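# Move every yellow sponge from far shelves to desk

## Task

Collect each yellow sponge sitting on the shelving at the far end of the aisle and set it on the desk. The robot must not tip over or be left leaning, or the task fails. A sponge counts only if it rests on the desk by itself at the end, not held there by the robot.

## Robot and tools

Robot: a Hello Robot Stretch 3 with one arm. It has a two-wheel base (0.33 m long, 0.34 m wide), a lift that moves the arm up and down a mast, and a telescoping arm that reaches out to the robot's RIGHT side. Nothing slides the gripper forward except driving the base. Spins happen about the point between the drive wheels, 0.05 m behind the front edge. With the arm pulled in and the wrist folded, a spin sweeps a 0.28 m radius. An unfolded, level wrist reaches past that circle.

Frames: the base frame has its origin on the floor between the drive wheels, x ahead, y to the left, z up. hand_pose is reported in it, at the point where the closed fingertips meet. With all wrist joints at zero, that hand frame has x up, y pointing back along the arm to the mast, and z toward the rear. The odometry frame is the base frame as it was when the scene began.

Tool execute_actions: argument "actions" is a list holding one action or none; an empty list just reports state and images. An action may contain "base", "joints", or both, plus optional "contact_limits"; its motions begin together. "base" holds exactly one command, and both are offsets from where the base last measured itself: {"translate_m": d} drives straight d metres, forward positive, -1 to 1; {"rotate_rad": d} spins d radians, left (counter-clockwise seen from above) positive, -3.2 to 3.2. No sideways driving. "joints" is one object keyed by joint name, each value an absolute target: lift_m 0 to 1.1 (arm height on the mast); arm_m 0 to 0.52 (extension); wrist_yaw_rad -1.345 to 4.42 (0 along the arm, positive swings toward the front, 3.0 folds over the base); wrist_pitch_rad -1.57 to 0.451 (0 level, negative tips fingers down); wrist_roll_rad -2.911 to 2.911 (0 fingers side by side); gripper_m -0.089 to 0.179 (larger is wider; the real fingertip gap is 0.007 m under the value when nearly shut, 0.025 m under when wide, and zero below 0.007); head_pan_rad -3.953 to 1.73 (0 forward, positive left, -1.57 looks along the arm); head_tilt_rad -1.53 to 0.419 (negative looks down). Done tolerances: 0.004 for lift, arm, gripper; 0.02 for yaw, roll, head; 0.05 for pitch. Joints or base omitted from an action may still be pushing toward earlier targets. "contact_limits" takes only arm_m, a motor_effort percent from 1 to 100: the arm halts with contact_stop when effort reaches it (negative sign when retracting). Lower is gentler but too low stops immediately; the limit also caps holding force until the next action. "cameras" lists head_camera, nav_camera, wrist_camera or all; omitted or null means all, [] means none. Any unknown key, name, or out-of-range number rejects the whole call and nothing moves. An action lasts at most 15 s. If a result reports a stop, the remaining calls in that reply are skipped.

Tool wait: {"seconds": 0 to 10}; commands nothing and returns state and images. Tool zoom_image: {"camera", "region": [x0, y0, x1, y1]} in pixels of that camera's newest full image, top-left origin, at most 504 by 504. Tool finished_scene: {"scene": current scene number}; it ends the scene permanently after the last command is held, reports success, and any next task appears in its result. Replying with no tool call ends everything.

Result lines: base_status and joint_status tell how each motion ended. done for the base means the wheels turned the commanded amount, slip included. off_target means it stopped short and may still push. After contact_stop, time_out or torque_fault the old target is dropped; the arm or lift that hit something goes slack until commanded again (a slack lift can sink under load or be pushed up by closing fingers on a surface). on_its_own covers uncommanded items; "held at" is a held target, not a position. motor_effort is percent of maximum, positive toward higher values, peak in brackets; it has fixed bias and noise. Effort outside the rest range suggests pushing or carrying. Positive wheel effort drives forward. lidar_m: 12 distances in metres from the base origin, 30-degree sectors starting straight ahead and going counter-clockwise (4th left, 7th behind, 10th right), "-" for nothing; its plane is 0.17 m high, so table tops and low items are missed, glass too, and the mast or a low lift blocks some sectors. wrist_depth_mm and head_depth_mm are 7x7 grids of median depth (45 to 1000 mm and 280 to 4000 mm; head grid is sideways). base_odometry counts wheel turns only; turned_by_wheels and turned_by_imu give turning since last result; base_tilt gives forward and right lean in degrees with a few degrees of fixed error. Camera calibration lines give K and T_world_to_cam (base frame to camera), updated in results when they change.

Speed: the base is fast (0.30 m/s, 1.9 rad/s) only with lift_m under 0.30, arm_m under 0.03 and wrist_yaw_rad over 2.54; otherwise 0.10 m/s and 0.63 rad/s.

Gripping: command gripper_m below the object's width to grasp (lower squeezes harder, but a stall guard may ease off and let it slip); to let go, open at least 0.02 above the touching value. Readings do not confirm a grasp; check cameras.

Cautions: fold or unfold the wrist only with lift_m 0.32 to 0.95, pitch -0.4, roll near 0; once folded, lift may go to 0.25. With yaw below -0.4 keep pitch at -0.5 or lower. Pushing the arm into something firm with the gripper above about 0.45 m can tip the robot; a second push after a contact_stop is worse. Never drive while holding, hooking or pushing something fixed. If the base snags, reverse the last move in small steps; if it leans, free the gripper and, if still tipped, lower lift_m to about 0.2. Base, wrist and head have no contact stop; a wrist forced too long faults for 10 s. Avoid drops, slams, hard pushes and knocking objects down. Loose items may occasionally be nudged by outside pushes.

Each tool is called after "Request:" as name([rows], argument=value, ...), one row to a line, values as JSON.

## Session

Request:
execute_actions(actions=[])

Scene clock: 0.00 s.
base_odometry: x=+0.000 y=+0.000 heading=+0.000 (m, m, rad; odometry frame)
turned_by_wheels: +0.000 (rad since the last result)
turned_by_imu: +0.000 (rad since the last result)
base_tilt: forward=-1.5 right=-3.7 (deg)
lidar_m: 1.21 1.23 1.63 0.65 0.66 1.19 2.57 2.62 2.15 1.82 1.77 1.25
head_depth_mm: 1154 1158 1163 1167 1167 1174 1175 / 1160 1162 1161 1165 1167 1170 1171 / 1155 1152 1162 1165 1164 1170 1166 / 1152 1159 1160 1167 1163 1164 1168 / 1152 1157 1159 1160 1162 1168 1168 / 1152 1155 1157 1159 1160 1167 1162 / 1154 1154 1157 1155 1159 1162 1167
base_status: not commanded
joint_positions: lift_m=+0.473 arm_m=-0.001 wrist_yaw_rad=+2.866 wrist_pitch_rad=-0.450 wrist_roll_rad=+0.013 gripper_m=+0.037 head_pan_rad=-0.002 head_tilt_rad=-0.020
joint_status: not commanded
motor_effort: left_wheel=+0 right_wheel=+0 lift_m=+43 arm_m=+1 wrist_yaw_rad=+0 wrist_pitch_rad=+6 wrist_roll_rad=+0 gripper_m=+0 head_pan_rad=+0 head_tilt_rad=+2 (%)
hand_pose: x=+0.0387 y=+0.0675 z=+0.4788 quat_wxyz=(+0.252, +0.709, +0.060, +0.656) (m; base frame)
wrist_depth_mm: - 573 - - - - - / - 640 705 - - - - / - 689 783 - - - - / 687 773 853 981 955 986 959 / 809 - 853 829 811 809 778 / 727 - 691 687 675 673 680 / 634 609 622 608 611 615 597
pictures: head_camera (sideways: a quarter turn clockwise sets it upright), nav_camera (sideways: a quarter turn counterclockwise sets it upright), wrist_camera
Images, in order (width x height): head_camera 896x504, nav_camera 672x504, wrist_camera 644x364.

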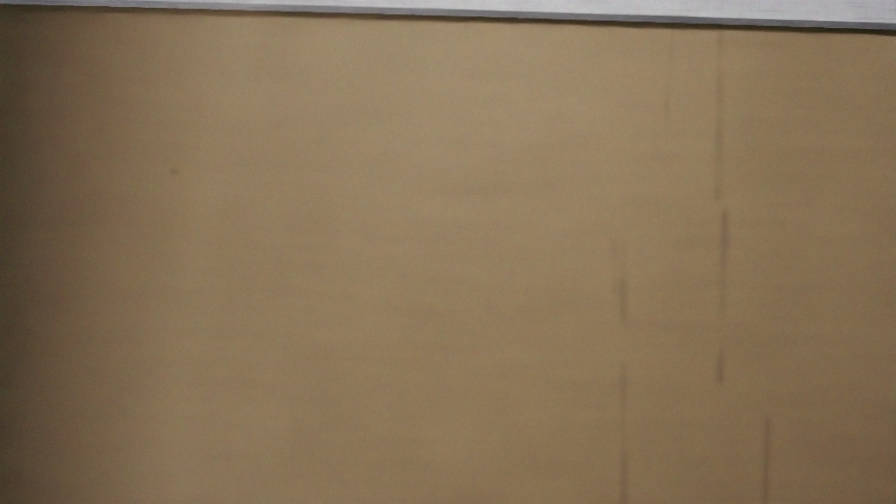

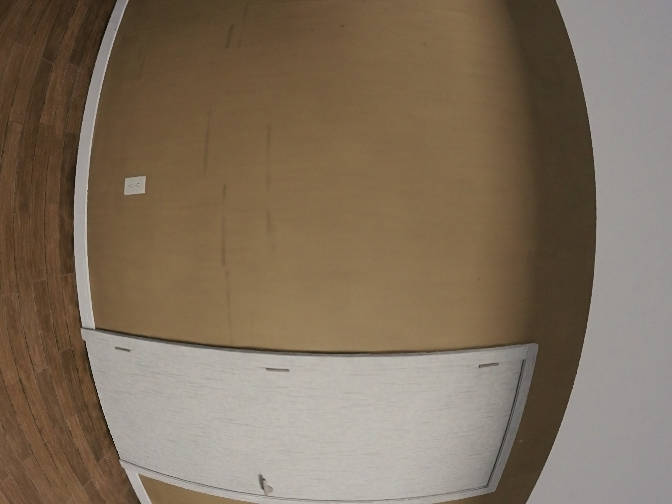

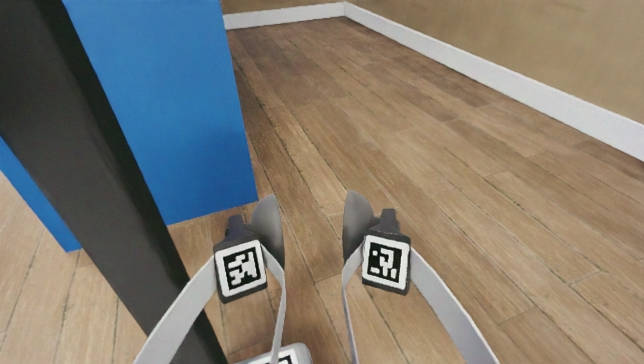

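Request:
execute_actions([
  {"joints":{"head_pan_rad":1.6,"head_tilt_rad":-0.5,"lift_m":0.25,"wrist_yaw_rad":3.0,"wrist_pitch_rad":-0.4}},
])

Request:
execute_actions([
  {"joints":{"head_pan_rad":-1.6}},
], cameras=["nav_camera","head_camera"])

Request:
execute_actions([
  {"joints":{"head_pan_rad":-3.3}},
], cameras=["nav_camera","head_camera"])

Scene clock: 8.37 s.
base_odometry: x=+0.000 y=+0.000 heading=+0.000 (m, m, rad; odometry frame)
turned_by_wheels: +0.000 (rad since the last result)
turned_by_imu: +0.001 (rad since the last result)
base_tilt: forward=-1.4 right=-3.6 (deg)
lidar_m: 1.21 1.24 1.62 0.65 0.66 1.18 2.57 2.63 2.16 1.82 1.77 1.26
head_depth_mm: 2153 2301 2544 2674 2065 1623 1338 / 2149 2325 2527 2674 2075 1631 1338 / 520 566 625 699 781 1533 1273 / 522 565 619 681 757 853 979 / 522 567 620 683 759 857 985 / 523 569 622 684 763 858 985 / 526 569 624 686 757 - -
base_status: not commanded
joint_positions: lift_m=+0.250 arm_m=-0.001 wrist_yaw_rad=+2.998 wrist_pitch_rad=-0.421 wrist_roll_rad=+0.013 gripper_m=+0.037 head_pan_rad=+1.593 head_tilt_rad=-0.494
joint_status: all done
motor_effort: left_wheel=+1(1) right_wheel=+0(0) lift_m=+28(36) arm_m=+1(0) wrist_yaw_rad=+3(3) wrist_pitch_rad=+10(12) wrist_roll_rad=+0(0) gripper_m=+0(0) head_pan_rad=+2(33) head_tilt_rad=-4(34) (%)
hand_pose: x=+0.0108 y=+0.0774 z=+0.2626 quat_wxyz=(+0.198, +0.705, +0.097, +0.675) (m; base frame)
wrist_depth_mm: 559 - 631 - - - - / 611 - 675 - - - - / 763 - 744 806 794 792 759 / 663 643 649 636 629 625 614 / 545 535 - 552 528 522 502 / 475 - - - 436 441 439 / - - - - 386 383 385
pictures: head_camera (sideways: a quarter turn clockwise sets it upright), nav_camera (sideways: a quarter turn counterclockwise sets it upright), wrist_camera
camera_calibration (this result's frames):
head_camera: T_world_to_cam=[[0.0490283, -0.461241, -0.88592, 1.17253], [-0.99652, -0.0824467, -0.0122245, 0.030084], [-0.0674027, 0.883436, -0.463678, 0.562925], [0, 0, 0, 1]] pos_world=[0.0104348, 0.0459907, 1.30015]
nav_camera: T_world_to_cam=[[-0.0255011, 0.487109, 0.872969, -1.09348], [0.999652, 0.00655682, 0.0255432, 0.0180576], [0.00671842, 0.873316, -0.487107, 0.593289], [0, 0, 0, 1]] pos_world=[-0.0499224, 0.0143989, 1.24311]
wrist_camera: T_world_to_cam=[[0.979349, -0.195864, -0.050124, 0.0114034], [-0.159385, -0.595437, -0.787434, 0.276643], [0.124384, 0.779162, -0.614358, 0.269349], [0, 0, 0, 1]] pos_world=[-0.000577932, -0.0429099, 0.383887]
Images, in order (width x height): head_camera 896x504, nav_camera 672x504, wrist_camera 644x364.

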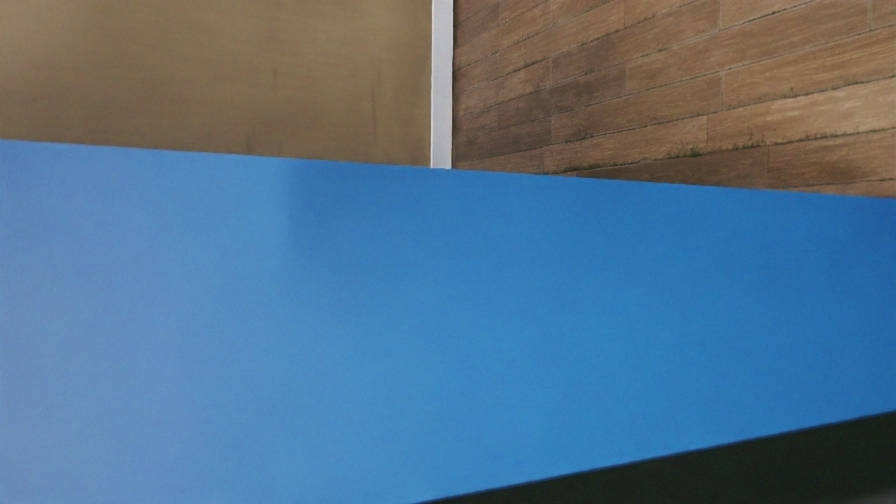

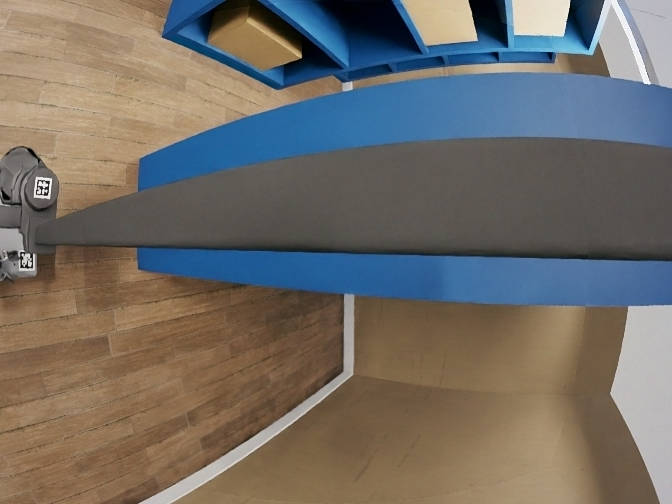

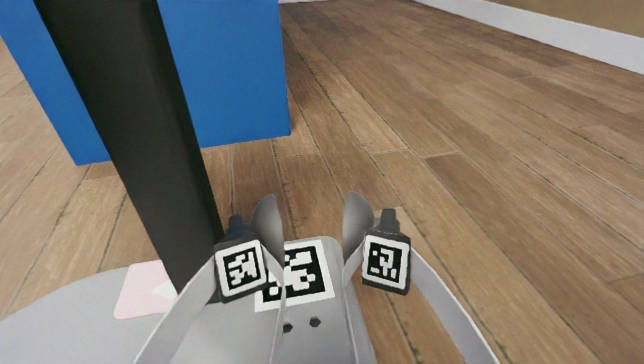

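Scene clock: 10.30 s.
base_odometry: x=+0.000 y=+0.000 heading=+0.000 (m, m, rad; odometry frame)
turned_by_wheels: +0.000 (rad since the last result)
turned_by_imu: +0.000 (rad since the last result)
base_tilt: forward=-1.3 right=-3.5 (deg)
lidar_m: 1.21 1.24 1.62 0.65 0.66 1.19 2.57 2.63 2.16 1.82 1.77 1.25
head_depth_mm: 1925 2073 2302 2499 2068 1626 1341 / 1920 2052 2306 2501 2066 1623 1341 / 1915 2044 2280 2503 2059 1612 1331 / 1938 2062 1884 2444 2061 1615 1329 / 1931 2063 2290 2485 2067 1626 1343 / 1920 2078 2278 2473 2061 1618 1332 / 1923 2082 2267 2475 2067 1625 1333
base_status: not commanded
joint_positions: lift_m=+0.250 arm_m=-0.001 wrist_yaw_rad=+2.998 wrist_pitch_rad=-0.421 wrist_roll_rad=+0.013 gripper_m=+0.037 head_pan_rad=-1.593 head_tilt_rad=-0.494
joint_status: all done
motor_effort: left_wheel=+1(0) right_wheel=+0(0) lift_m=+27(27) arm_m=+1(0) wrist_yaw_rad=+3(3) wrist_pitch_rad=+10(10) wrist_roll_rad=+0(0) gripper_m=+1(1) head_pan_rad=-2(34) head_tilt_rad=-3(4) (%)
hand_pose: x=+0.0108 y=+0.0774 z=+0.2626 quat_wxyz=(+0.198, +0.705, +0.097, +0.675) (m; base frame)
wrist_depth_mm: 555 - 616 - - - - / 619 - 675 - - - - / 748 - 733 814 799 793 751 / 658 653 647 634 634 633 622 / 542 533 - 539 534 526 511 / 470 - - - 437 446 439 / - - - - 388 388 381
pictures: head_camera (sideways: a quarter turn clockwise sets it upright), nav_camera (sideways: a quarter turn counterclockwise sets it upright)
camera_calibration (this result's frames):
head_camera: T_world_to_cam=[[-0.0286903, 0.463162, -0.885809, 1.17286], [0.999182, 0.0385418, -0.0122101, 0.0178913], [0.0284854, -0.885435, -0.46389, 0.562615], [0, 0, 0, 1]] pos_world=[-0.000253265, -0.0457552, 1.30014]
nav_camera: T_world_to_cam=[[0.00404824, -0.487968, 0.872852, -1.09351], [-0.998973, 0.0374093, 0.0255469, 0.0302445], [-0.0451188, -0.872059, -0.487316, 0.593877], [0, 0, 0, 1]] pos_world=[0.0614353, -0.0168348, 1.24311]
Images, in order (width x height): head_camera 896x504, nav_camera 672x504.

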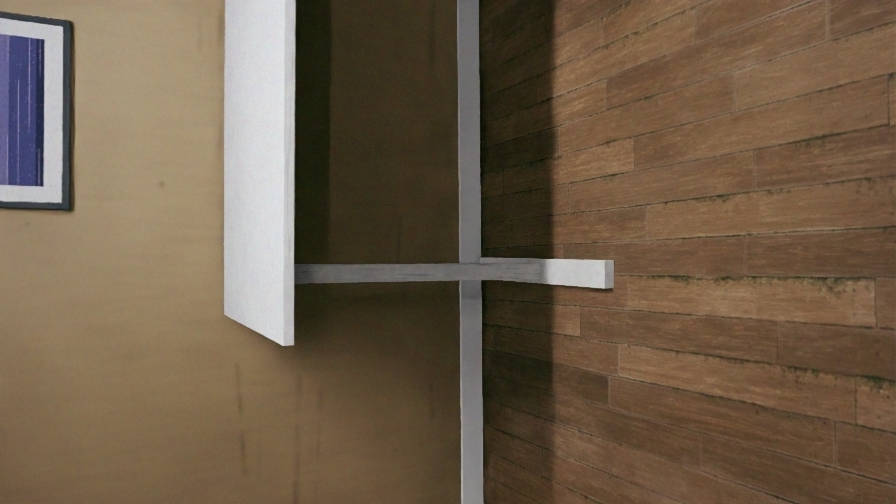

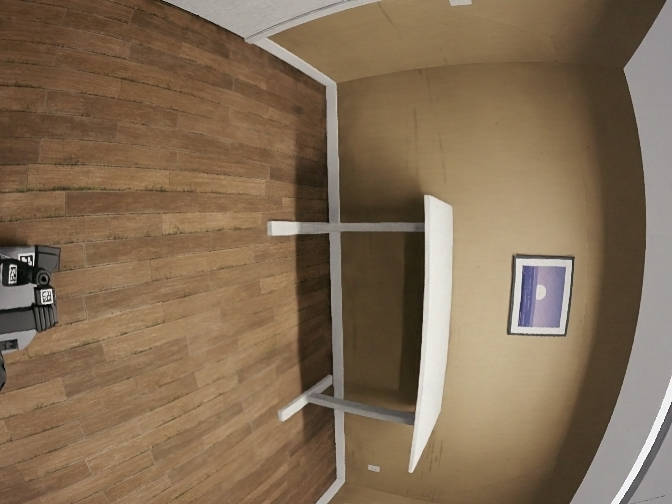

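Scene clock: 11.67 s.
base_odometry: x=+0.000 y=+0.000 heading=+0.000 (m, m, rad; odometry frame)
turned_by_wheels: +0.000 (rad since the last result)
turned_by_imu: +0.000 (rad since the last result)
base_tilt: forward=-1.5 right=-3.7 (deg)
lidar_m: 1.21 1.23 1.62 0.65 0.66 1.18 2.57 2.63 2.16 1.82 1.77 1.25
head_depth_mm: 1306 1326 1360 1405 1440 1526 1338 / 2312 2506 2750 2674 1913 1622 1337 / 2271 2461 2696 2827 2073 1624 1336 / 2234 2413 2637 2830 2069 1628 1337 / 2195 2394 2602 2740 2064 1630 1337 / 2172 2361 2571 2688 2064 1622 1339 / 2137 2295 2520 2701 2060 1626 1337
base_status: not commanded
joint_positions: lift_m=+0.250 arm_m=-0.001 wrist_yaw_rad=+2.998 wrist_pitch_rad=-0.421 wrist_roll_rad=+0.013 gripper_m=+0.037 head_pan_rad=-3.293 head_tilt_rad=-0.494
joint_status: all done
motor_effort: left_wheel=+0(1) right_wheel=+0(0) lift_m=+27(28) arm_m=+1(0) wrist_yaw_rad=+2(2) wrist_pitch_rad=+10(10) wrist_roll_rad=+0(0) gripper_m=+0(1) head_pan_rad=-3(33) head_tilt_rad=-3(3) (%)
hand_pose: x=+0.0108 y=+0.0774 z=+0.2626 quat_wxyz=(+0.198, +0.705, +0.097, +0.675) (m; base frame)
wrist_depth_mm: 570 - 623 - - - - / 605 - 677 - - - - / 763 - 740 812 803 782 779 / 654 649 657 638 639 634 614 / 538 537 - 554 536 510 512 / 474 - - - 436 438 442 / - - - - 393 389 381
pictures: head_camera (sideways: a quarter turn clockwise sets it upright), nav_camera (sideways: a quarter turn counterclockwise sets it upright)
camera_calibration (this result's frames):
head_camera: T_world_to_cam=[[0.463031, -0.0312314, -0.885791, 1.16984], [-0.0905217, -0.99582, -0.0122078, 0.0245356], [-0.881707, 0.085836, -0.463923, 0.568211], [0, 0, 0, 1]] pos_world=[-0.0384551, 0.0121958, 1.30014]
nav_camera: T_world_to_cam=[[-0.484455, 0.0588642, 0.872834, -1.09051], [0.165812, 0.985826, 0.0255474, 0.0231385], [-0.858958, 0.157103, -0.487349, 0.598885], [0, 0, 0, 1]] pos_world=[-0.0177221, -0.0527052, 1.24311]
Images, in order (width x height): head_camera 896x504, nav_camera 672x504.

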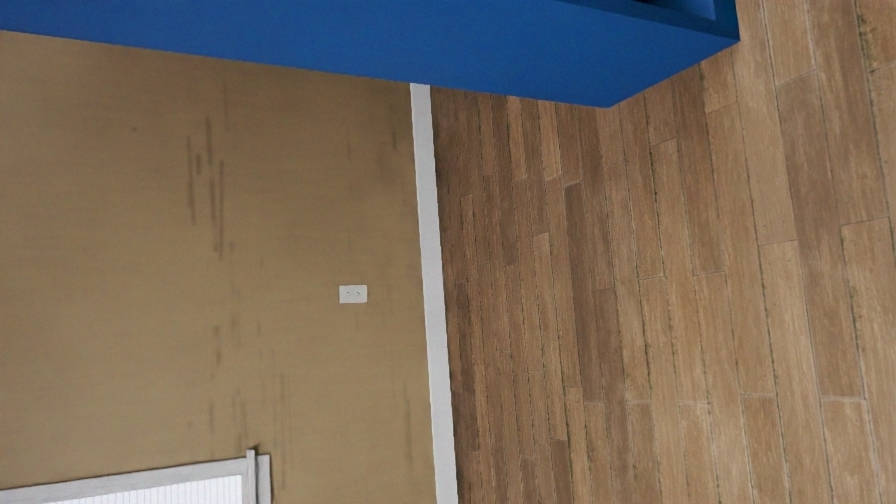

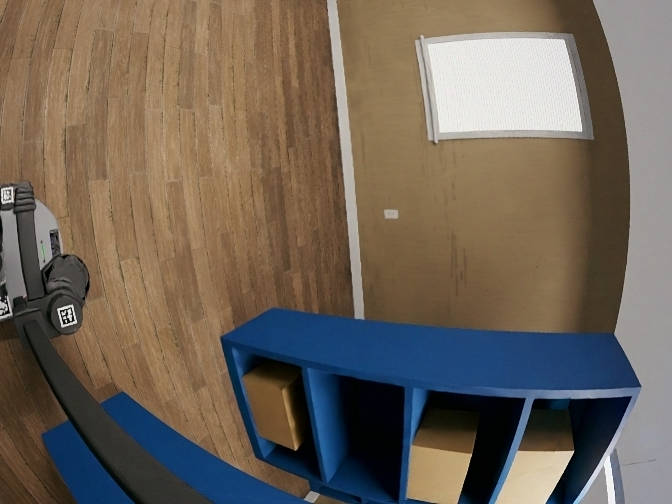

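Request:
execute_actions([
  {"base":{"translate_m":-0.73},"joints":{"head_pan_rad":0,"head_tilt_rad":-0.5}},
], cameras=[])

Request:
execute_actions([
  {"base":{"rotate_rad":1.6}},
])

Scene clock: 22.30 s.
base_odometry: x=-0.730 y=+0.000 heading=+0.000 (m, m, rad; odometry frame)
turned_by_wheels: +0.000 (rad since the last result)
turned_by_imu: +0.003 (rad since the last result)
base_tilt: forward=-1.3 right=-3.6 (deg)
lidar_m: 1.93 0.91 0.70 1.19 0.73 0.82 1.84 1.88 2.43 1.89 1.99 2.02
head_depth_mm: 1623 1760 1928 2145 2064 1621 1332 / 1629 1774 1941 2114 2063 1621 1335 / 1628 1775 1943 2139 2056 1620 1333 / 1638 1785 1947 2140 2060 1614 1337 / 1630 1768 1948 2127 2054 1617 1338 / 1634 1768 1930 2142 2052 1614 1327 / 1632 1765 1939 2148 2055 1618 1327
base_status: done
joint_positions: lift_m=+0.250 arm_m=-0.001 wrist_yaw_rad=+2.999 wrist_pitch_rad=-0.420 wrist_roll_rad=+0.013 gripper_m=+0.037 head_pan_rad=-0.007 head_tilt_rad=-0.495
joint_status: all done
motor_effort: left_wheel=+0(10) right_wheel=+0(7) lift_m=+28(28) arm_m=+0(0) wrist_yaw_rad=+2(3) wrist_pitch_rad=+10(10) wrist_roll_rad=+0(0) gripper_m=-1(1) head_pan_rad=+2(35) head_tilt_rad=-3(2) (%)
hand_pose: x=+0.0107 y=+0.0775 z=+0.2627 quat_wxyz=(+0.197, +0.705, +0.097, +0.675) (m; base frame)
wrist_depth_mm: 516 - - - 706 727 798 / 562 - - - 783 800 975 / 608 - 825 800 788 799 766 / 658 667 639 643 627 611 618 / 549 538 - 556 531 512 511 / 476 - - - 432 446 440 / - - - - 387 390 383
pictures: none
No camera images: the call's "cameras" was empty. Leave "cameras" out to get every camera's image.

Scene clock: 24.73 s.
base_odometry: x=-0.730 y=+0.000 heading=+1.600 (m, m, rad; odometry frame)
turned_by_wheels: +1.600 (rad since the last result)
turned_by_imu: +1.585 (rad since the last result)
base_tilt: forward=-1.3 right=-3.8 (deg)
lidar_m: 1.29 0.66 0.82 1.84 1.89 2.42 1.89 2.00 2.01 1.93 0.90 0.70
head_depth_mm: 1258 1347 1391 1196 1144 1189 1140 / 2063 2168 2104 1675 1806 1571 1334 / 2114 2280 2510 2646 2062 1621 1341 / 2111 2295 2510 2666 2057 1614 1333 / 2118 2293 2521 2687 1986 1620 1333 / 1273 1280 1478 1574 1346 1292 1256 / 1245 906 939 1495 1163 835 930
base_status: done
joint_positions: lift_m=+0.250 arm_m=-0.001 wrist_yaw_rad=+2.999 wrist_pitch_rad=-0.420 wrist_roll_rad=+0.013 gripper_m=+0.037 head_pan_rad=-0.007 head_tilt_rad=-0.495
joint_status: not commanded
motor_effort: left_wheel=-2(10) right_wheel=+2(11) lift_m=+27(28) arm_m=+1(0) wrist_yaw_rad=+2(2) wrist_pitch_rad=+10(10) wrist_roll_rad=+0(0) gripper_m=+1(1) head_pan_rad=+3(3) head_tilt_rad=-3(3) (%)
hand_pose: x=+0.0107 y=+0.0775 z=+0.2627 quat_wxyz=(+0.197, +0.705, +0.097, +0.675) (m; base frame)
wrist_depth_mm: - - - - - 804 596 / - - - - - 836 609 / 861 - 823 807 791 770 612 / 660 657 639 622 640 623 595 / 544 542 - 545 529 512 511 / 477 - - - 426 445 441 / - - - - 389 382 382
pictures: head_camera (sideways: a quarter turn clockwise sets it upright), nav_camera (sideways: a quarter turn counterclockwise sets it upright), wrist_camera
camera_calibration (this result's frames):
head_camera: T_world_to_cam=[[-0.463602, -0.0356215, -0.885327, 1.17488], [-0.0535236, 0.998493, -0.0121471, 0.0242309], [0.884425, 0.0417545, -0.46481, 0.558592], [0, 0, 0, 1]] pos_world=[0.0519434, -0.00566688, 1.30009]
nav_camera: T_world_to_cam=[[0.488761, 0.011354, 0.872344, -1.09581], [-0.0224081, -0.999422, 0.0255629, 0.0242665], [0.87213, -0.0320418, -0.488224, 0.589464], [0, 0, 0, 1]] pos_world=[0.0220425, 0.0555817, 1.24309]
wrist_camera: T_world_to_cam=[[0.979504, -0.195081, -0.0501539, 0.0115273], [-0.158864, -0.595126, -0.787773, 0.276809], [0.123832, 0.779595, -0.61392, 0.269233], [0, 0, 0, 1]] pos_world=[-0.0006557, -0.0429077, 0.383928]
Images, in order (width x height): head_camera 896x504, nav_camera 672x504, wrist_camera 644x364.

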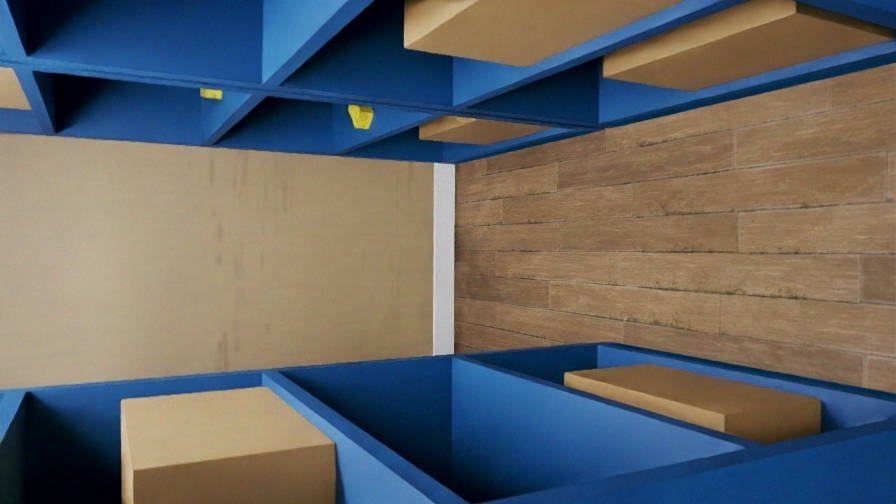

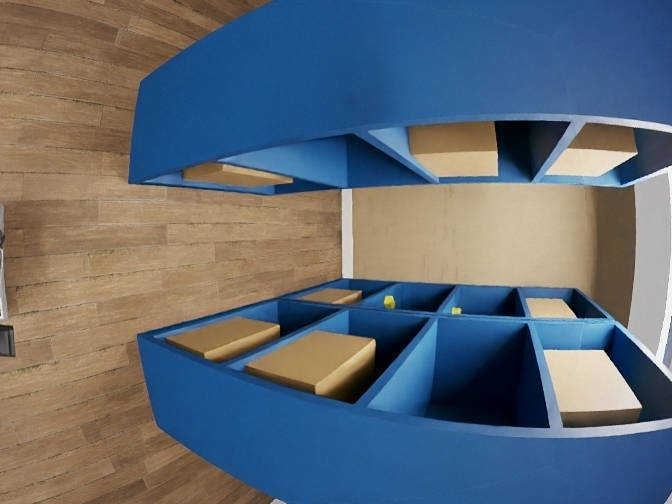

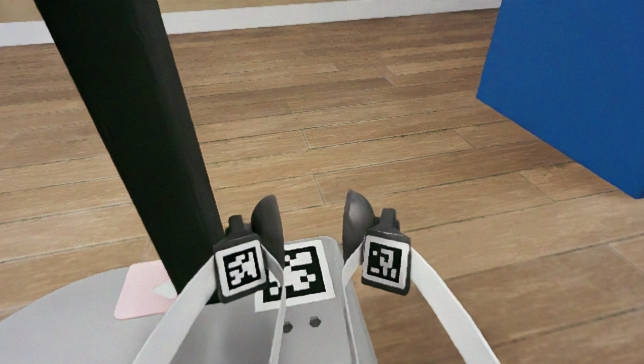

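Request:
execute_actions([
  {"base":{"rotate_rad":0.04}},
], cameras=[])

Request:
execute_actions([
  {"base":{"translate_m":1.0},"joints":{"head_tilt_rad":-0.8}},
], cameras=["nav_camera","head_camera"])

Scene clock: 34.67 s.
base_odometry: x=-0.730 y=+0.000 heading=+1.640 (m, m, rad; odometry frame)
turned_by_wheels: +0.040 (rad since the last result)
turned_by_imu: +0.040 (rad since the last result)
base_tilt: forward=-1.4 right=-3.6 (deg)
lidar_m: 1.11 0.66 0.86 1.84 1.92 1.89 1.89 2.00 1.98 1.93 0.87 0.70
head_depth_mm: 1287 1364 1474 1530 1285 1264 1241 / 2076 2209 2373 2081 1915 1618 1330 / 2110 2283 2472 2657 2056 1616 1333 / 2122 2289 2511 2663 2051 1620 1333 / 2090 2275 2462 2546 1833 1573 1332 / 1257 1065 1084 1587 1252 1187 1234 / 1262 894 949 763 739 818 929
base_status: done
joint_positions: lift_m=+0.250 arm_m=-0.001 wrist_yaw_rad=+2.999 wrist_pitch_rad=-0.420 wrist_roll_rad=+0.013 gripper_m=+0.037 head_pan_rad=-0.007 head_tilt_rad=-0.495
joint_status: not commanded
motor_effort: left_wheel=-2(10) right_wheel=+2(8) lift_m=+28(28) arm_m=+0(1) wrist_yaw_rad=+2(2) wrist_pitch_rad=+10(10) wrist_roll_rad=+0(0) gripper_m=+0(0) head_pan_rad=+2(4) head_tilt_rad=-3(2) (%)
hand_pose: x=+0.0107 y=+0.0775 z=+0.2627 quat_wxyz=(+0.197, +0.705, +0.097, +0.675) (m; base frame)
wrist_depth_mm: - - - - - - 616 / - - - - - 856 632 / 854 - 817 819 802 795 620 / 664 651 660 635 641 621 600 / 538 528 - 552 540 507 524 / 475 - - - 433 435 439 / - - - - 387 390 386
pictures: none
No camera images: the call's "cameras" was empty. Leave "cameras" out to get every camera's image.

Scene clock: 39.60 s.
base_odometry: x=-0.799 y=+0.998 heading=+1.640 (m, m, rad; odometry frame)
turned_by_wheels: +0.000 (rad since the last result)
turned_by_imu: +0.000 (rad since the last result)
base_tilt: forward=-1.4 right=-3.7 (deg)
lidar_m: 1.47 0.55 0.30 0.28 0.29 0.44 2.86 0.50 0.38 0.37 0.38 0.60
head_depth_mm: 1244 1387 1370 1331 1273 1218 1123 / 1274 1450 1673 1785 1538 1313 1151 / 1277 1455 1690 1841 1530 1313 1157 / 1284 1462 1699 1838 1542 1322 1160 / 1287 1466 1697 1844 1540 1322 1154 / 1288 1481 1713 1849 1546 1175 1119 / 1302 1479 1730 1791 814 793 834
base_status: done
joint_positions: lift_m=+0.250 arm_m=-0.001 wrist_yaw_rad=+2.999 wrist_pitch_rad=-0.420 wrist_roll_rad=+0.013 gripper_m=+0.037 head_pan_rad=-0.007 head_tilt_rad=-0.791
joint_status: all done
motor_effort: left_wheel=-2(8) right_wheel=+1(9) lift_m=+28(27) arm_m=+0(0) wrist_yaw_rad=+2(2) wrist_pitch_rad=+10(9) wrist_roll_rad=+0(0) gripper_m=+0(0) head_pan_rad=+3(2) head_tilt_rad=-6(30) (%)
hand_pose: x=+0.0107 y=+0.0775 z=+0.2627 quat_wxyz=(+0.197, +0.705, +0.097, +0.675) (m; base frame)
wrist_depth_mm: 541 - 293 310 326 346 490 / 554 - 322 340 358 386 496 / 551 - 351 377 398 564 511 / 504 512 396 416 456 486 518 / 430 427 - 440 478 498 507 / 395 - - - 432 440 437 / - - - - 382 385 384
pictures: head_camera (sideways: a quarter turn clockwise sets it upright), nav_camera (sideways: a quarter turn counterclockwise sets it upright)
camera_calibration (this result's frames):
head_camera: T_world_to_cam=[[-0.701626, -0.0340731, -0.71173, 0.950023], [-0.054598, 0.99849, 0.00602151, 0.000582718], [0.710451, 0.0430839, -0.702427, 0.868778], [0, 0, 0, 1]] pos_world=[0.0493692, -0.00564191, 1.28641]
nav_camera: T_world_to_cam=[[0.721902, 0.00984302, 0.691925, -0.862041], [-0.0141216, -0.999481, 0.0289515, 0.0198149], [0.691851, -0.0306713, -0.721388, 0.893883], [0, 0, 0, 1]] pos_world=[0.00415487, 0.0557063, 1.24073]
Images, in order (width x height): head_camera 896x504, nav_camera 672x504.

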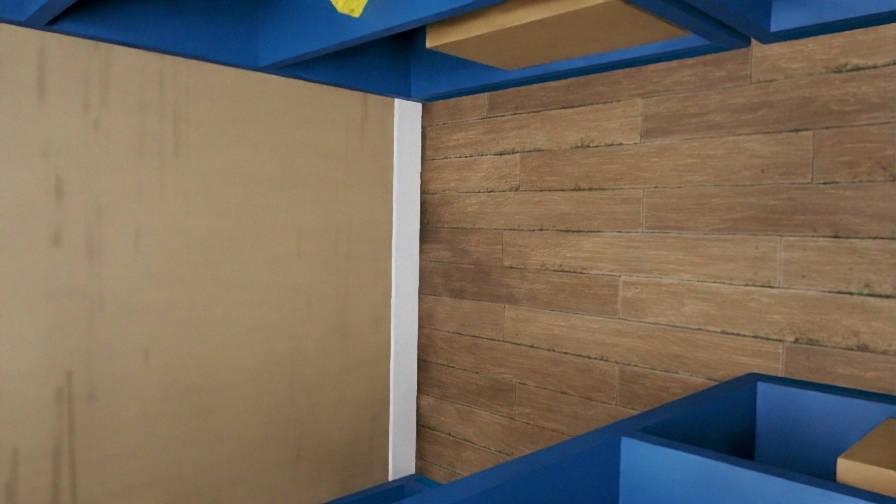

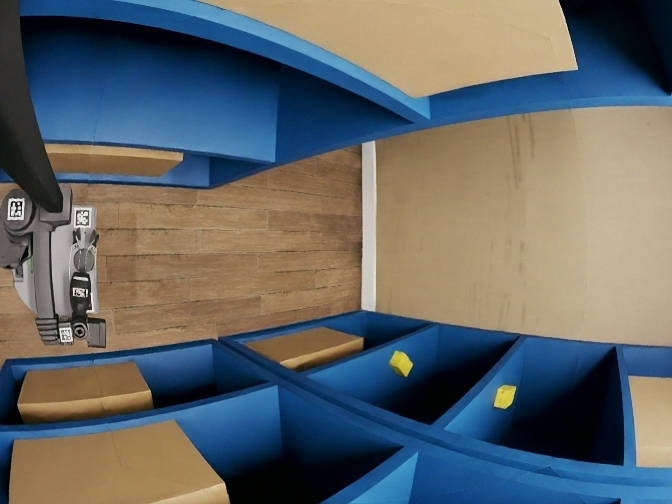

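Request:
execute_actions([
  {"base":{"translate_m":0.95},"joints":{"head_tilt_rad":-0.7,"head_pan_rad":1.57}},
], cameras=["nav_camera"])

Request:
execute_actions([
  {"joints":{"head_tilt_rad":-0.9,"head_pan_rad":-1.57,"lift_m":0.5}},
], cameras=["nav_camera","head_camera"])

Scene clock: 49.50 s.
base_odometry: x=-0.864 y=+1.945 heading=+1.640 (m, m, rad; odometry frame)
turned_by_wheels: +0.000 (rad since the last result)
turned_by_imu: +0.001 (rad since the last result)
base_tilt: forward=-1.5 right=-3.5 (deg)
lidar_m: 0.53 0.55 0.75 0.75 0.60 0.50 1.11 0.50 0.38 0.36 0.37 0.55
head_depth_mm: 992 863 1266 1177 1416 1329 1190 / 995 870 1270 1182 1432 1331 1197 / 1000 870 1276 1186 1151 1325 1194 / 1002 875 1278 1192 1172 1309 1194 / 1007 875 1287 1188 1178 1326 1193 / 1011 881 1271 1190 1174 1330 - / 981 884 1000 1075 - - -
base_status: done
joint_positions: lift_m=+0.250 arm_m=-0.001 wrist_yaw_rad=+2.999 wrist_pitch_rad=-0.420 wrist_roll_rad=+0.013 gripper_m=+0.037 head_pan_rad=+1.563 head_tilt_rad=-0.705
joint_status: all done
motor_effort: left_wheel=-2(9) right_wheel=+2(9) lift_m=+28(28) arm_m=+0(1) wrist_yaw_rad=+2(1) wrist_pitch_rad=+9(10) wrist_roll_rad=+0(0) gripper_m=+0(0) head_pan_rad=+3(34) head_tilt_rad=+3(18) (%)
hand_pose: x=+0.0107 y=+0.0775 z=+0.2627 quat_wxyz=(+0.197, +0.705, +0.097, +0.675) (m; base frame)
wrist_depth_mm: 643 - 730 - - 740 523 / 670 - 767 871 902 739 542 / 663 - 799 800 789 720 552 / 624 645 636 639 639 621 549 / 538 541 - 547 531 523 518 / 470 - - - 436 441 439 / - - - - 389 385 382
pictures: nav_camera (sideways: a quarter turn counterclockwise sets it upright)
camera_calibration (this result's frames):
nav_camera: T_world_to_cam=[[-0.00962495, 0.659896, 0.751295, -0.934952], [0.999448, -0.017549, 0.0282182, 0.0145837], [0.0318056, 0.751152, -0.659363, 0.817236], [0, 0, 0, 1]] pos_world=[-0.0495672, 0.00335895, 1.24087]
Images, in order (width x height): nav_camera 672x504.

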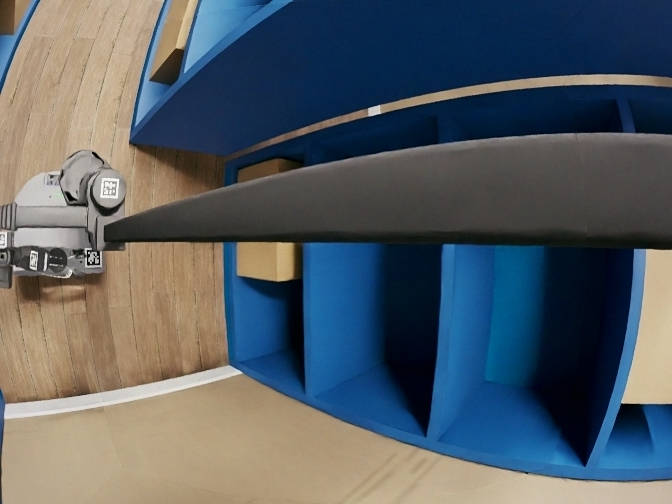

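Scene clock: 52.60 s.
base_odometry: x=-0.864 y=+1.945 heading=+1.640 (m, m, rad; odometry frame)
turned_by_wheels: +0.000 (rad since the last result)
turned_by_imu: +0.001 (rad since the last result)
base_tilt: forward=-1.5 right=-3.5 (deg)
lidar_m: 0.53 0.55 0.75 0.75 0.60 0.50 1.11 0.50 0.38 0.36 0.38 0.55
head_depth_mm: 663 552 448 930 838 937 1117 / 667 554 449 930 838 937 - / 670 556 451 953 839 938 - / 674 560 452 955 841 945 1098 / 677 475 453 960 807 1132 1134 / 682 476 455 957 844 1181 1132 / 685 566 456 962 846 1176 1136
base_status: not commanded
joint_positions: lift_m=+0.500 arm_m=-0.001 wrist_yaw_rad=+2.999 wrist_pitch_rad=-0.420 wrist_roll_rad=+0.013 gripper_m=+0.037 head_pan_rad=-1.563 head_tilt_rad=-0.889
joint_status: all done
motor_effort: left_wheel=-2(2) right_wheel=+2(2) lift_m=+59(66) arm_m=-1(0) wrist_yaw_rad=+2(2) wrist_pitch_rad=+10(10) wrist_roll_rad=+0(0) gripper_m=+1(0) head_pan_rad=-3(33) head_tilt_rad=-6(27) (%)
hand_pose: x=+0.0107 y=+0.0775 z=+0.5118 quat_wxyz=(+0.197, +0.705, +0.097, +0.675) (m; base frame)
wrist_depth_mm: 637 - - - - 724 534 / 668 - 848 - - 747 551 / 659 - 864 - - 767 555 / 651 859 974 993 - 801 570 / 627 851 - 889 907 795 583 / 606 757 - 757 716 723 595 / 587 672 638 652 654 647 595
pictures: head_camera (sideways: a quarter turn clockwise sets it upright), nav_camera (sideways: a quarter turn counterclockwise sets it upright)
camera_calibration (this result's frames):
head_camera: T_world_to_cam=[[-0.0449468, 0.767429, -0.639556, 0.851968], [0.997583, 0.0684364, 0.0120114, -0.0136326], [0.0529868, -0.63747, -0.768651, 0.95891], [0, 0, 0, 1]] pos_world=[0.00108331, -0.0416157, 1.28211]
nav_camera: T_world_to_cam=[[0.0210023, -0.786021, 0.617843, -0.761235], [-0.999558, -0.00349767, 0.0295282, 0.0250792], [-0.0210487, -0.61819, -0.785747, 0.981923], [0, 0, 0, 1]] pos_world=[0.061724, 0.00875616, 1.24113]
Images, in order (width x height): head_camera 896x504, nav_camera 672x504.

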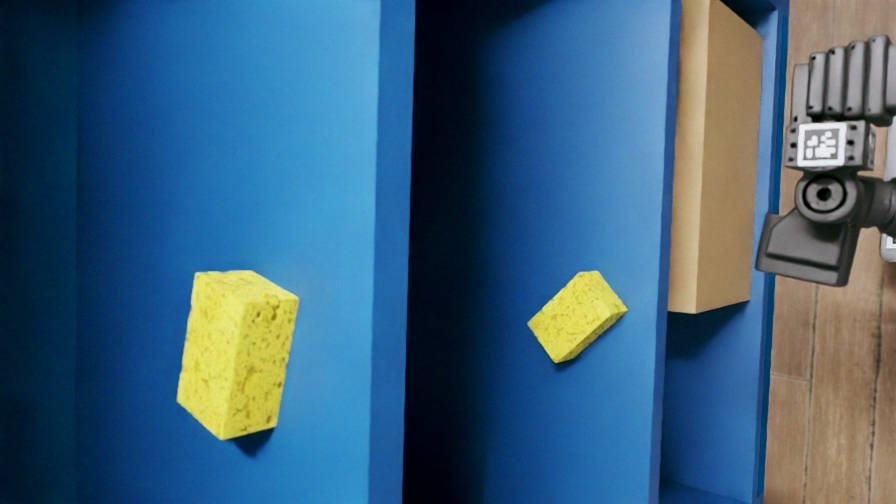

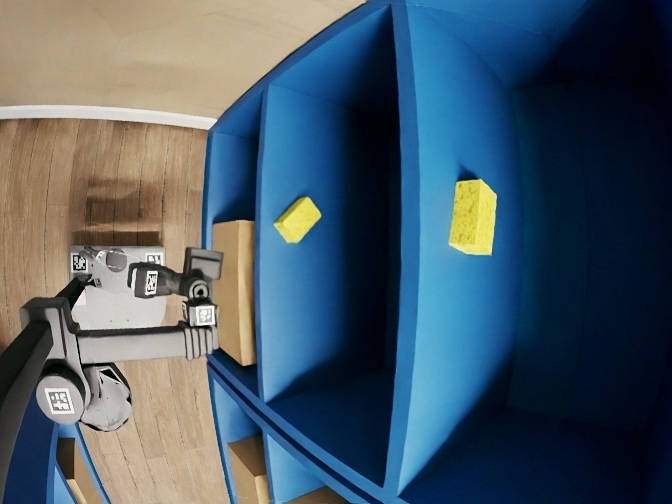

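Request:
execute_actions([
  {"joints":{"lift_m":0.9,"wrist_yaw_rad":1.57,"gripper_m":0.179}},
], cameras=[])

Request:
execute_actions([
  {"base":{"translate_m":0.12},"joints":{"lift_m":1.04,"wrist_pitch_rad":-0.15}},
], cameras=[])

Request:
execute_actions([
  {"joints":{"wrist_yaw_rad":0,"head_tilt_rad":-0.6}},
])

Scene clock: 75.17 s.
base_odometry: x=-0.864 y=+1.945 heading=+1.640 (m, m, rad; odometry frame)
turned_by_wheels: +0.000 (rad since the last result)
turned_by_imu: +0.002 (rad since the last result)
base_tilt: forward=-1.2 right=-3.6 (deg)
lidar_m: 0.53 0.55 0.75 0.75 0.60 0.50 1.11 0.50 0.38 0.36 0.37 0.55
head_depth_mm: 662 551 448 948 - 1024 1108 / 667 554 449 951 - 1078 1128 / 672 556 450 973 - - 1137 / 673 559 452 958 841 - 1134 / 677 475 453 954 810 - 1128 / 681 476 455 961 881 - 1124 / 685 565 456 961 872 1172 1135
base_status: not commanded
joint_positions: lift_m=+0.900 arm_m=-0.001 wrist_yaw_rad=+1.572 wrist_pitch_rad=-0.419 wrist_roll_rad=+0.013 gripper_m=+0.179 head_pan_rad=-1.563 head_tilt_rad=-0.889
joint_status: all done
motor_effort: left_wheel=-2(2) right_wheel=+2(2) lift_m=+60(61) arm_m=-1(0) wrist_yaw_rad=-2(2) wrist_pitch_rad=+9(10) wrist_roll_rad=+0(0) gripper_m=+0(99) head_pan_rad=-2(4) head_tilt_rad=-6(7) (%)
hand_pose: x=+0.2028 y=-0.1442 z=+0.9119 quat_wxyz=(+0.591, +0.596, -0.388, +0.381) (m; base frame)
wrist_depth_mm: 402 411 411 422 425 379 222 / 448 443 447 456 462 418 428 / 486 487 499 506 507 466 473 / 542 544 566 565 554 515 540 / 608 624 637 654 617 581 601 / 680 705 731 755 705 567 581 / 852 831 870 879 855 499 495
pictures: none
No camera images: the call's "cameras" was empty. Leave "cameras" out to get every camera's image.

Scene clock: 77.33 s.
base_odometry: x=-0.872 y=+2.065 heading=+1.640 (m, m, rad; odometry frame)
turned_by_wheels: +0.000 (rad since the last result)
turned_by_imu: +0.000 (rad since the last result)
base_tilt: forward=-1.3 right=-3.4 (deg)
lidar_m: 0.41 0.43 0.58 0.75 0.77 0.61 1.11 0.52 0.38 0.36 0.52 0.43
head_depth_mm: - - - - 820 936 1106 / - - - - 824 940 1128 / 670 471 454 - 793 937 1135 / 673 559 452 - 793 1133 1135 / 676 561 454 - - 1170 1131 / 680 563 467 - - 1176 1132 / 685 605 - - - 1005 1099
base_status: done
joint_positions: lift_m=+1.040 arm_m=-0.001 wrist_yaw_rad=+1.572 wrist_pitch_rad=-0.172 wrist_roll_rad=+0.013 gripper_m=+0.179 head_pan_rad=-1.563 head_tilt_rad=-0.889
joint_status: all done
motor_effort: left_wheel=-2(4) right_wheel=+1(6) lift_m=+59(62) arm_m=-1(1) wrist_yaw_rad=-2(2) wrist_pitch_rad=+10(13) wrist_roll_rad=+0(0) gripper_m=+0(0) head_pan_rad=-2(3) head_tilt_rad=-7(6) (%)
hand_pose: x=+0.2270 y=-0.1441 z=+1.1107 quat_wxyz=(+0.538, +0.544, -0.458, +0.452) (m; base frame)
wrist_depth_mm: 289 295 301 302 305 308 262 / 309 310 318 317 324 321 277 / 329 330 334 338 343 334 295 / 347 352 355 362 365 334 317 / 371 374 379 383 392 390 336 / - 408 407 416 421 389 300 / 439 435 440 450 463 399 249
pictures: none
No camera images: the call's "cameras" was empty. Leave "cameras" out to get every camera's image.

Scene clock: 79.13 s.
base_odometry: x=-0.872 y=+2.065 heading=+1.640 (m, m, rad; odometry frame)
turned_by_wheels: +0.000 (rad since the last result)
turned_by_imu: +0.000 (rad since the last result)
base_tilt: forward=-1.4 right=-3.6 (deg)
lidar_m: 0.41 0.43 0.58 0.75 0.78 0.61 1.11 0.52 0.38 0.36 0.51 0.43
head_depth_mm: 645 711 762 - - - 702 / 649 715 - - - - - / 652 719 - - - - 702 / 654 722 759 497 436 867 716 / 659 727 766 521 437 868 734 / 661 731 760 543 451 870 734 / 664 737 761 544 452 867 734
base_status: not commanded
joint_positions: lift_m=+1.040 arm_m=-0.001 wrist_yaw_rad=+0.002 wrist_pitch_rad=-0.172 wrist_roll_rad=+0.013 gripper_m=+0.179 head_pan_rad=-1.563 head_tilt_rad=-0.607
joint_status: all done
motor_effort: left_wheel=-2(2) right_wheel=+1(2) lift_m=+59(59) arm_m=+0(0) wrist_yaw_rad=-2(2) wrist_pitch_rad=+10(11) wrist_roll_rad=+0(0) gripper_m=+0(1) head_pan_rad=-2(1) head_tilt_rad=+3(28) (%)
hand_pose: x=-0.0209 y=-0.3928 z=+1.1107 quat_wxyz=(+0.700, +0.061, -0.709, -0.060) (m; base frame)
wrist_depth_mm: 482 496 497 496 515 516 511 / 499 524 528 536 537 538 527 / 499 551 563 579 575 584 537 / 491 552 538 521 531 513 492 / 419 403 392 388 377 377 369 / - 309 263 234 299 283 300 / 251 254 243 232 245 245 241
pictures: head_camera (sideways: a quarter turn clockwise sets it upright), nav_camera (sideways: a quarter turn counterclockwise sets it upright), wrist_camera
camera_calibration (this result's frames):
head_camera: T_world_to_cam=[[-0.0431712, 0.558651, -0.828278, 1.09792], [0.99759, 0.0691723, -0.00534116, 0.0089572], [0.0543101, -0.826513, -0.560291, 0.687887], [0, 0, 0, 1]] pos_world=[0.00110388, -0.0454287, 1.29485]
nav_camera: T_world_to_cam=[[0.0192638, -0.582562, 0.812558, -1.01499], [-0.999621, 0.00477352, 0.027121, 0.0282029], [-0.0196784, -0.812772, -0.582249, 0.717237], [0, 0, 0, 1]] pos_world=[0.0618588, -0.00847723, 1.24158]
wrist_camera: T_world_to_cam=[[-0.997403, 0.0370423, -0.0617701, 0.0560247], [0.0714362, 0.399283, -0.914041, 1.19566], [-0.00919446, -0.916079, -0.400892, 0.254979], [0, 0, 0, 1]] pos_world=[-0.0271901, -0.245902, 1.19856]
Images, in order (width x height): head_camera 896x504, nav_camera 672x504, wrist_camera 644x364.

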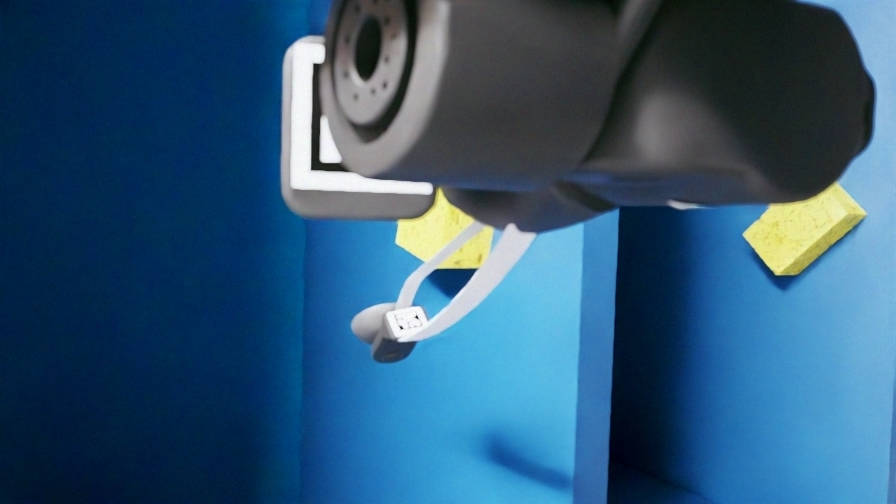

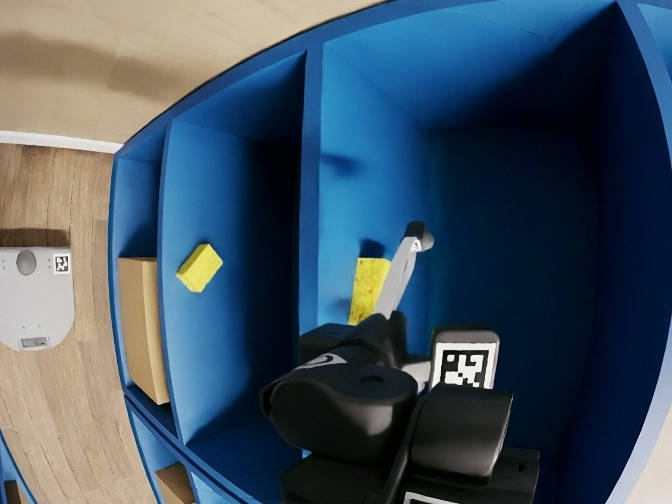

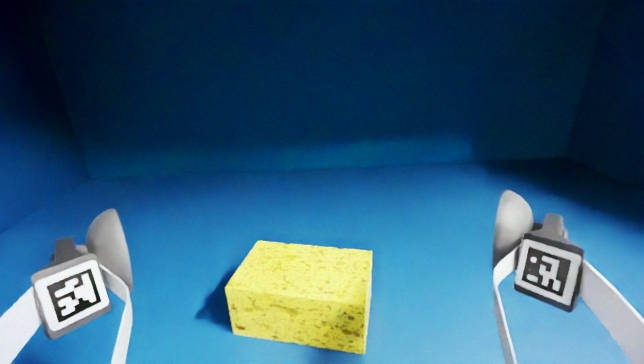

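Request:
execute_actions([
  {"base":{"translate_m":0.007},"joints":{"lift_m":0.95,"arm_m":0.03}},
], cameras=["wrist_camera","head_camera"])

Scene clock: 84.80 s.
base_odometry: x=-0.873 y=+2.072 heading=+1.639 (m, m, rad; odometry frame)
turned_by_wheels: +0.000 (rad since the last result)
turned_by_imu: +0.001 (rad since the last result)
base_tilt: forward=-1.3 right=-3.6 (deg)
lidar_m: 0.41 0.42 0.57 0.75 0.77 0.61 1.11 0.52 0.38 0.36 0.51 0.42
head_depth_mm: 645 711 755 565 - - - / 650 713 755 553 - - - / 652 717 758 492 - - - / 655 724 757 502 436 869 717 / 658 727 760 566 437 867 733 / 663 733 762 543 451 867 733 / 666 735 759 544 451 853 734
base_status: done
joint_positions: lift_m=+0.950 arm_m=+0.030 wrist_yaw_rad=+0.002 wrist_pitch_rad=-0.171 wrist_roll_rad=+0.013 gripper_m=+0.179 head_pan_rad=-1.563 head_tilt_rad=-0.606
joint_status: all done
motor_effort: left_wheel=-2(4) right_wheel=+2(6) lift_m=+28(54) arm_m=+4(8) wrist_yaw_rad=-1(2) wrist_pitch_rad=+10(11) wrist_roll_rad=+0(0) gripper_m=+0(0) head_pan_rad=-1(3) head_tilt_rad=+4(4) (%)
hand_pose: x=-0.0211 y=-0.4230 z=+1.0217 quat_wxyz=(+0.700, +0.061, -0.709, -0.061) (m; base frame)
wrist_depth_mm: 460 468 464 475 480 481 489 / 479 491 489 507 507 516 510 / 464 512 493 477 462 440 422 / 322 309 195 177 270 283 277 / 238 225 182 168 201 209 207 / - 172 171 169 166 159 168 / 139 142 141 138 138 136 135
pictures: head_camera (sideways: a quarter turn clockwise sets it upright), wrist_camera
camera_calibration (this result's frames):
head_camera: T_world_to_cam=[[-0.0431701, 0.558513, -0.828372, 1.09805], [0.99759, 0.0691714, -0.00535142, 0.00897056], [0.0543108, -0.826607, -0.560153, 0.687707], [0, 0, 0, 1]] pos_world=[0.00110389, -0.0454299, 1.29486]
wrist_camera: T_world_to_cam=[[-0.997378, 0.0376947, -0.0617738, 0.0517652], [0.0716999, 0.399146, -0.914079, 1.1264], [-0.00979914, -0.916112, -0.400803, 0.191437], [0, 0, 0, 1]] pos_world=[-0.0272572, -0.276171, 1.10954]
Images, in order (width x height): head_camera 896x504, wrist_camera 644x364.

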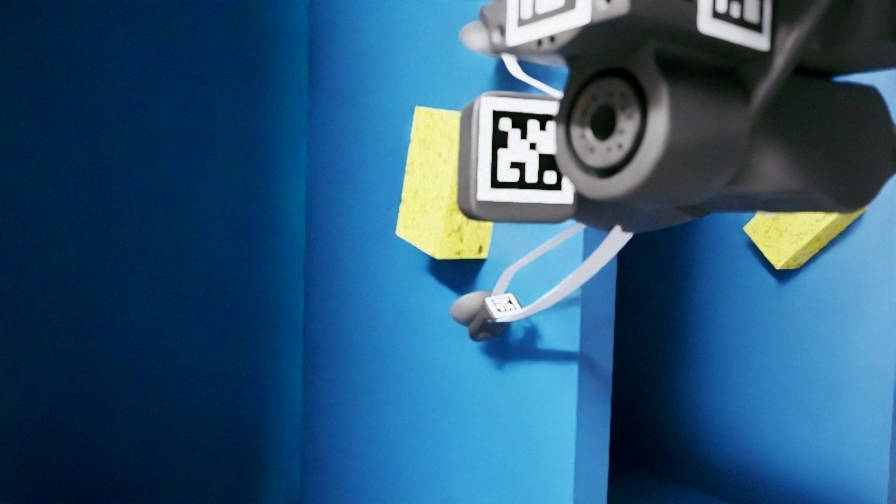

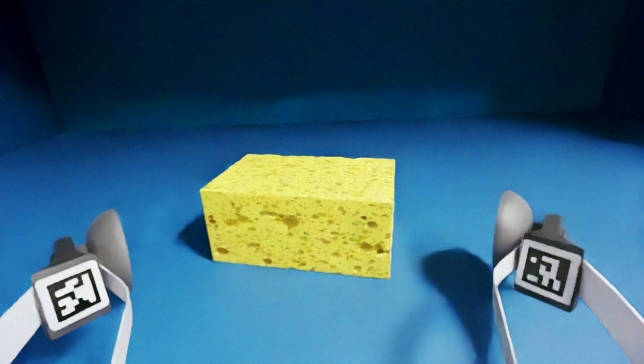

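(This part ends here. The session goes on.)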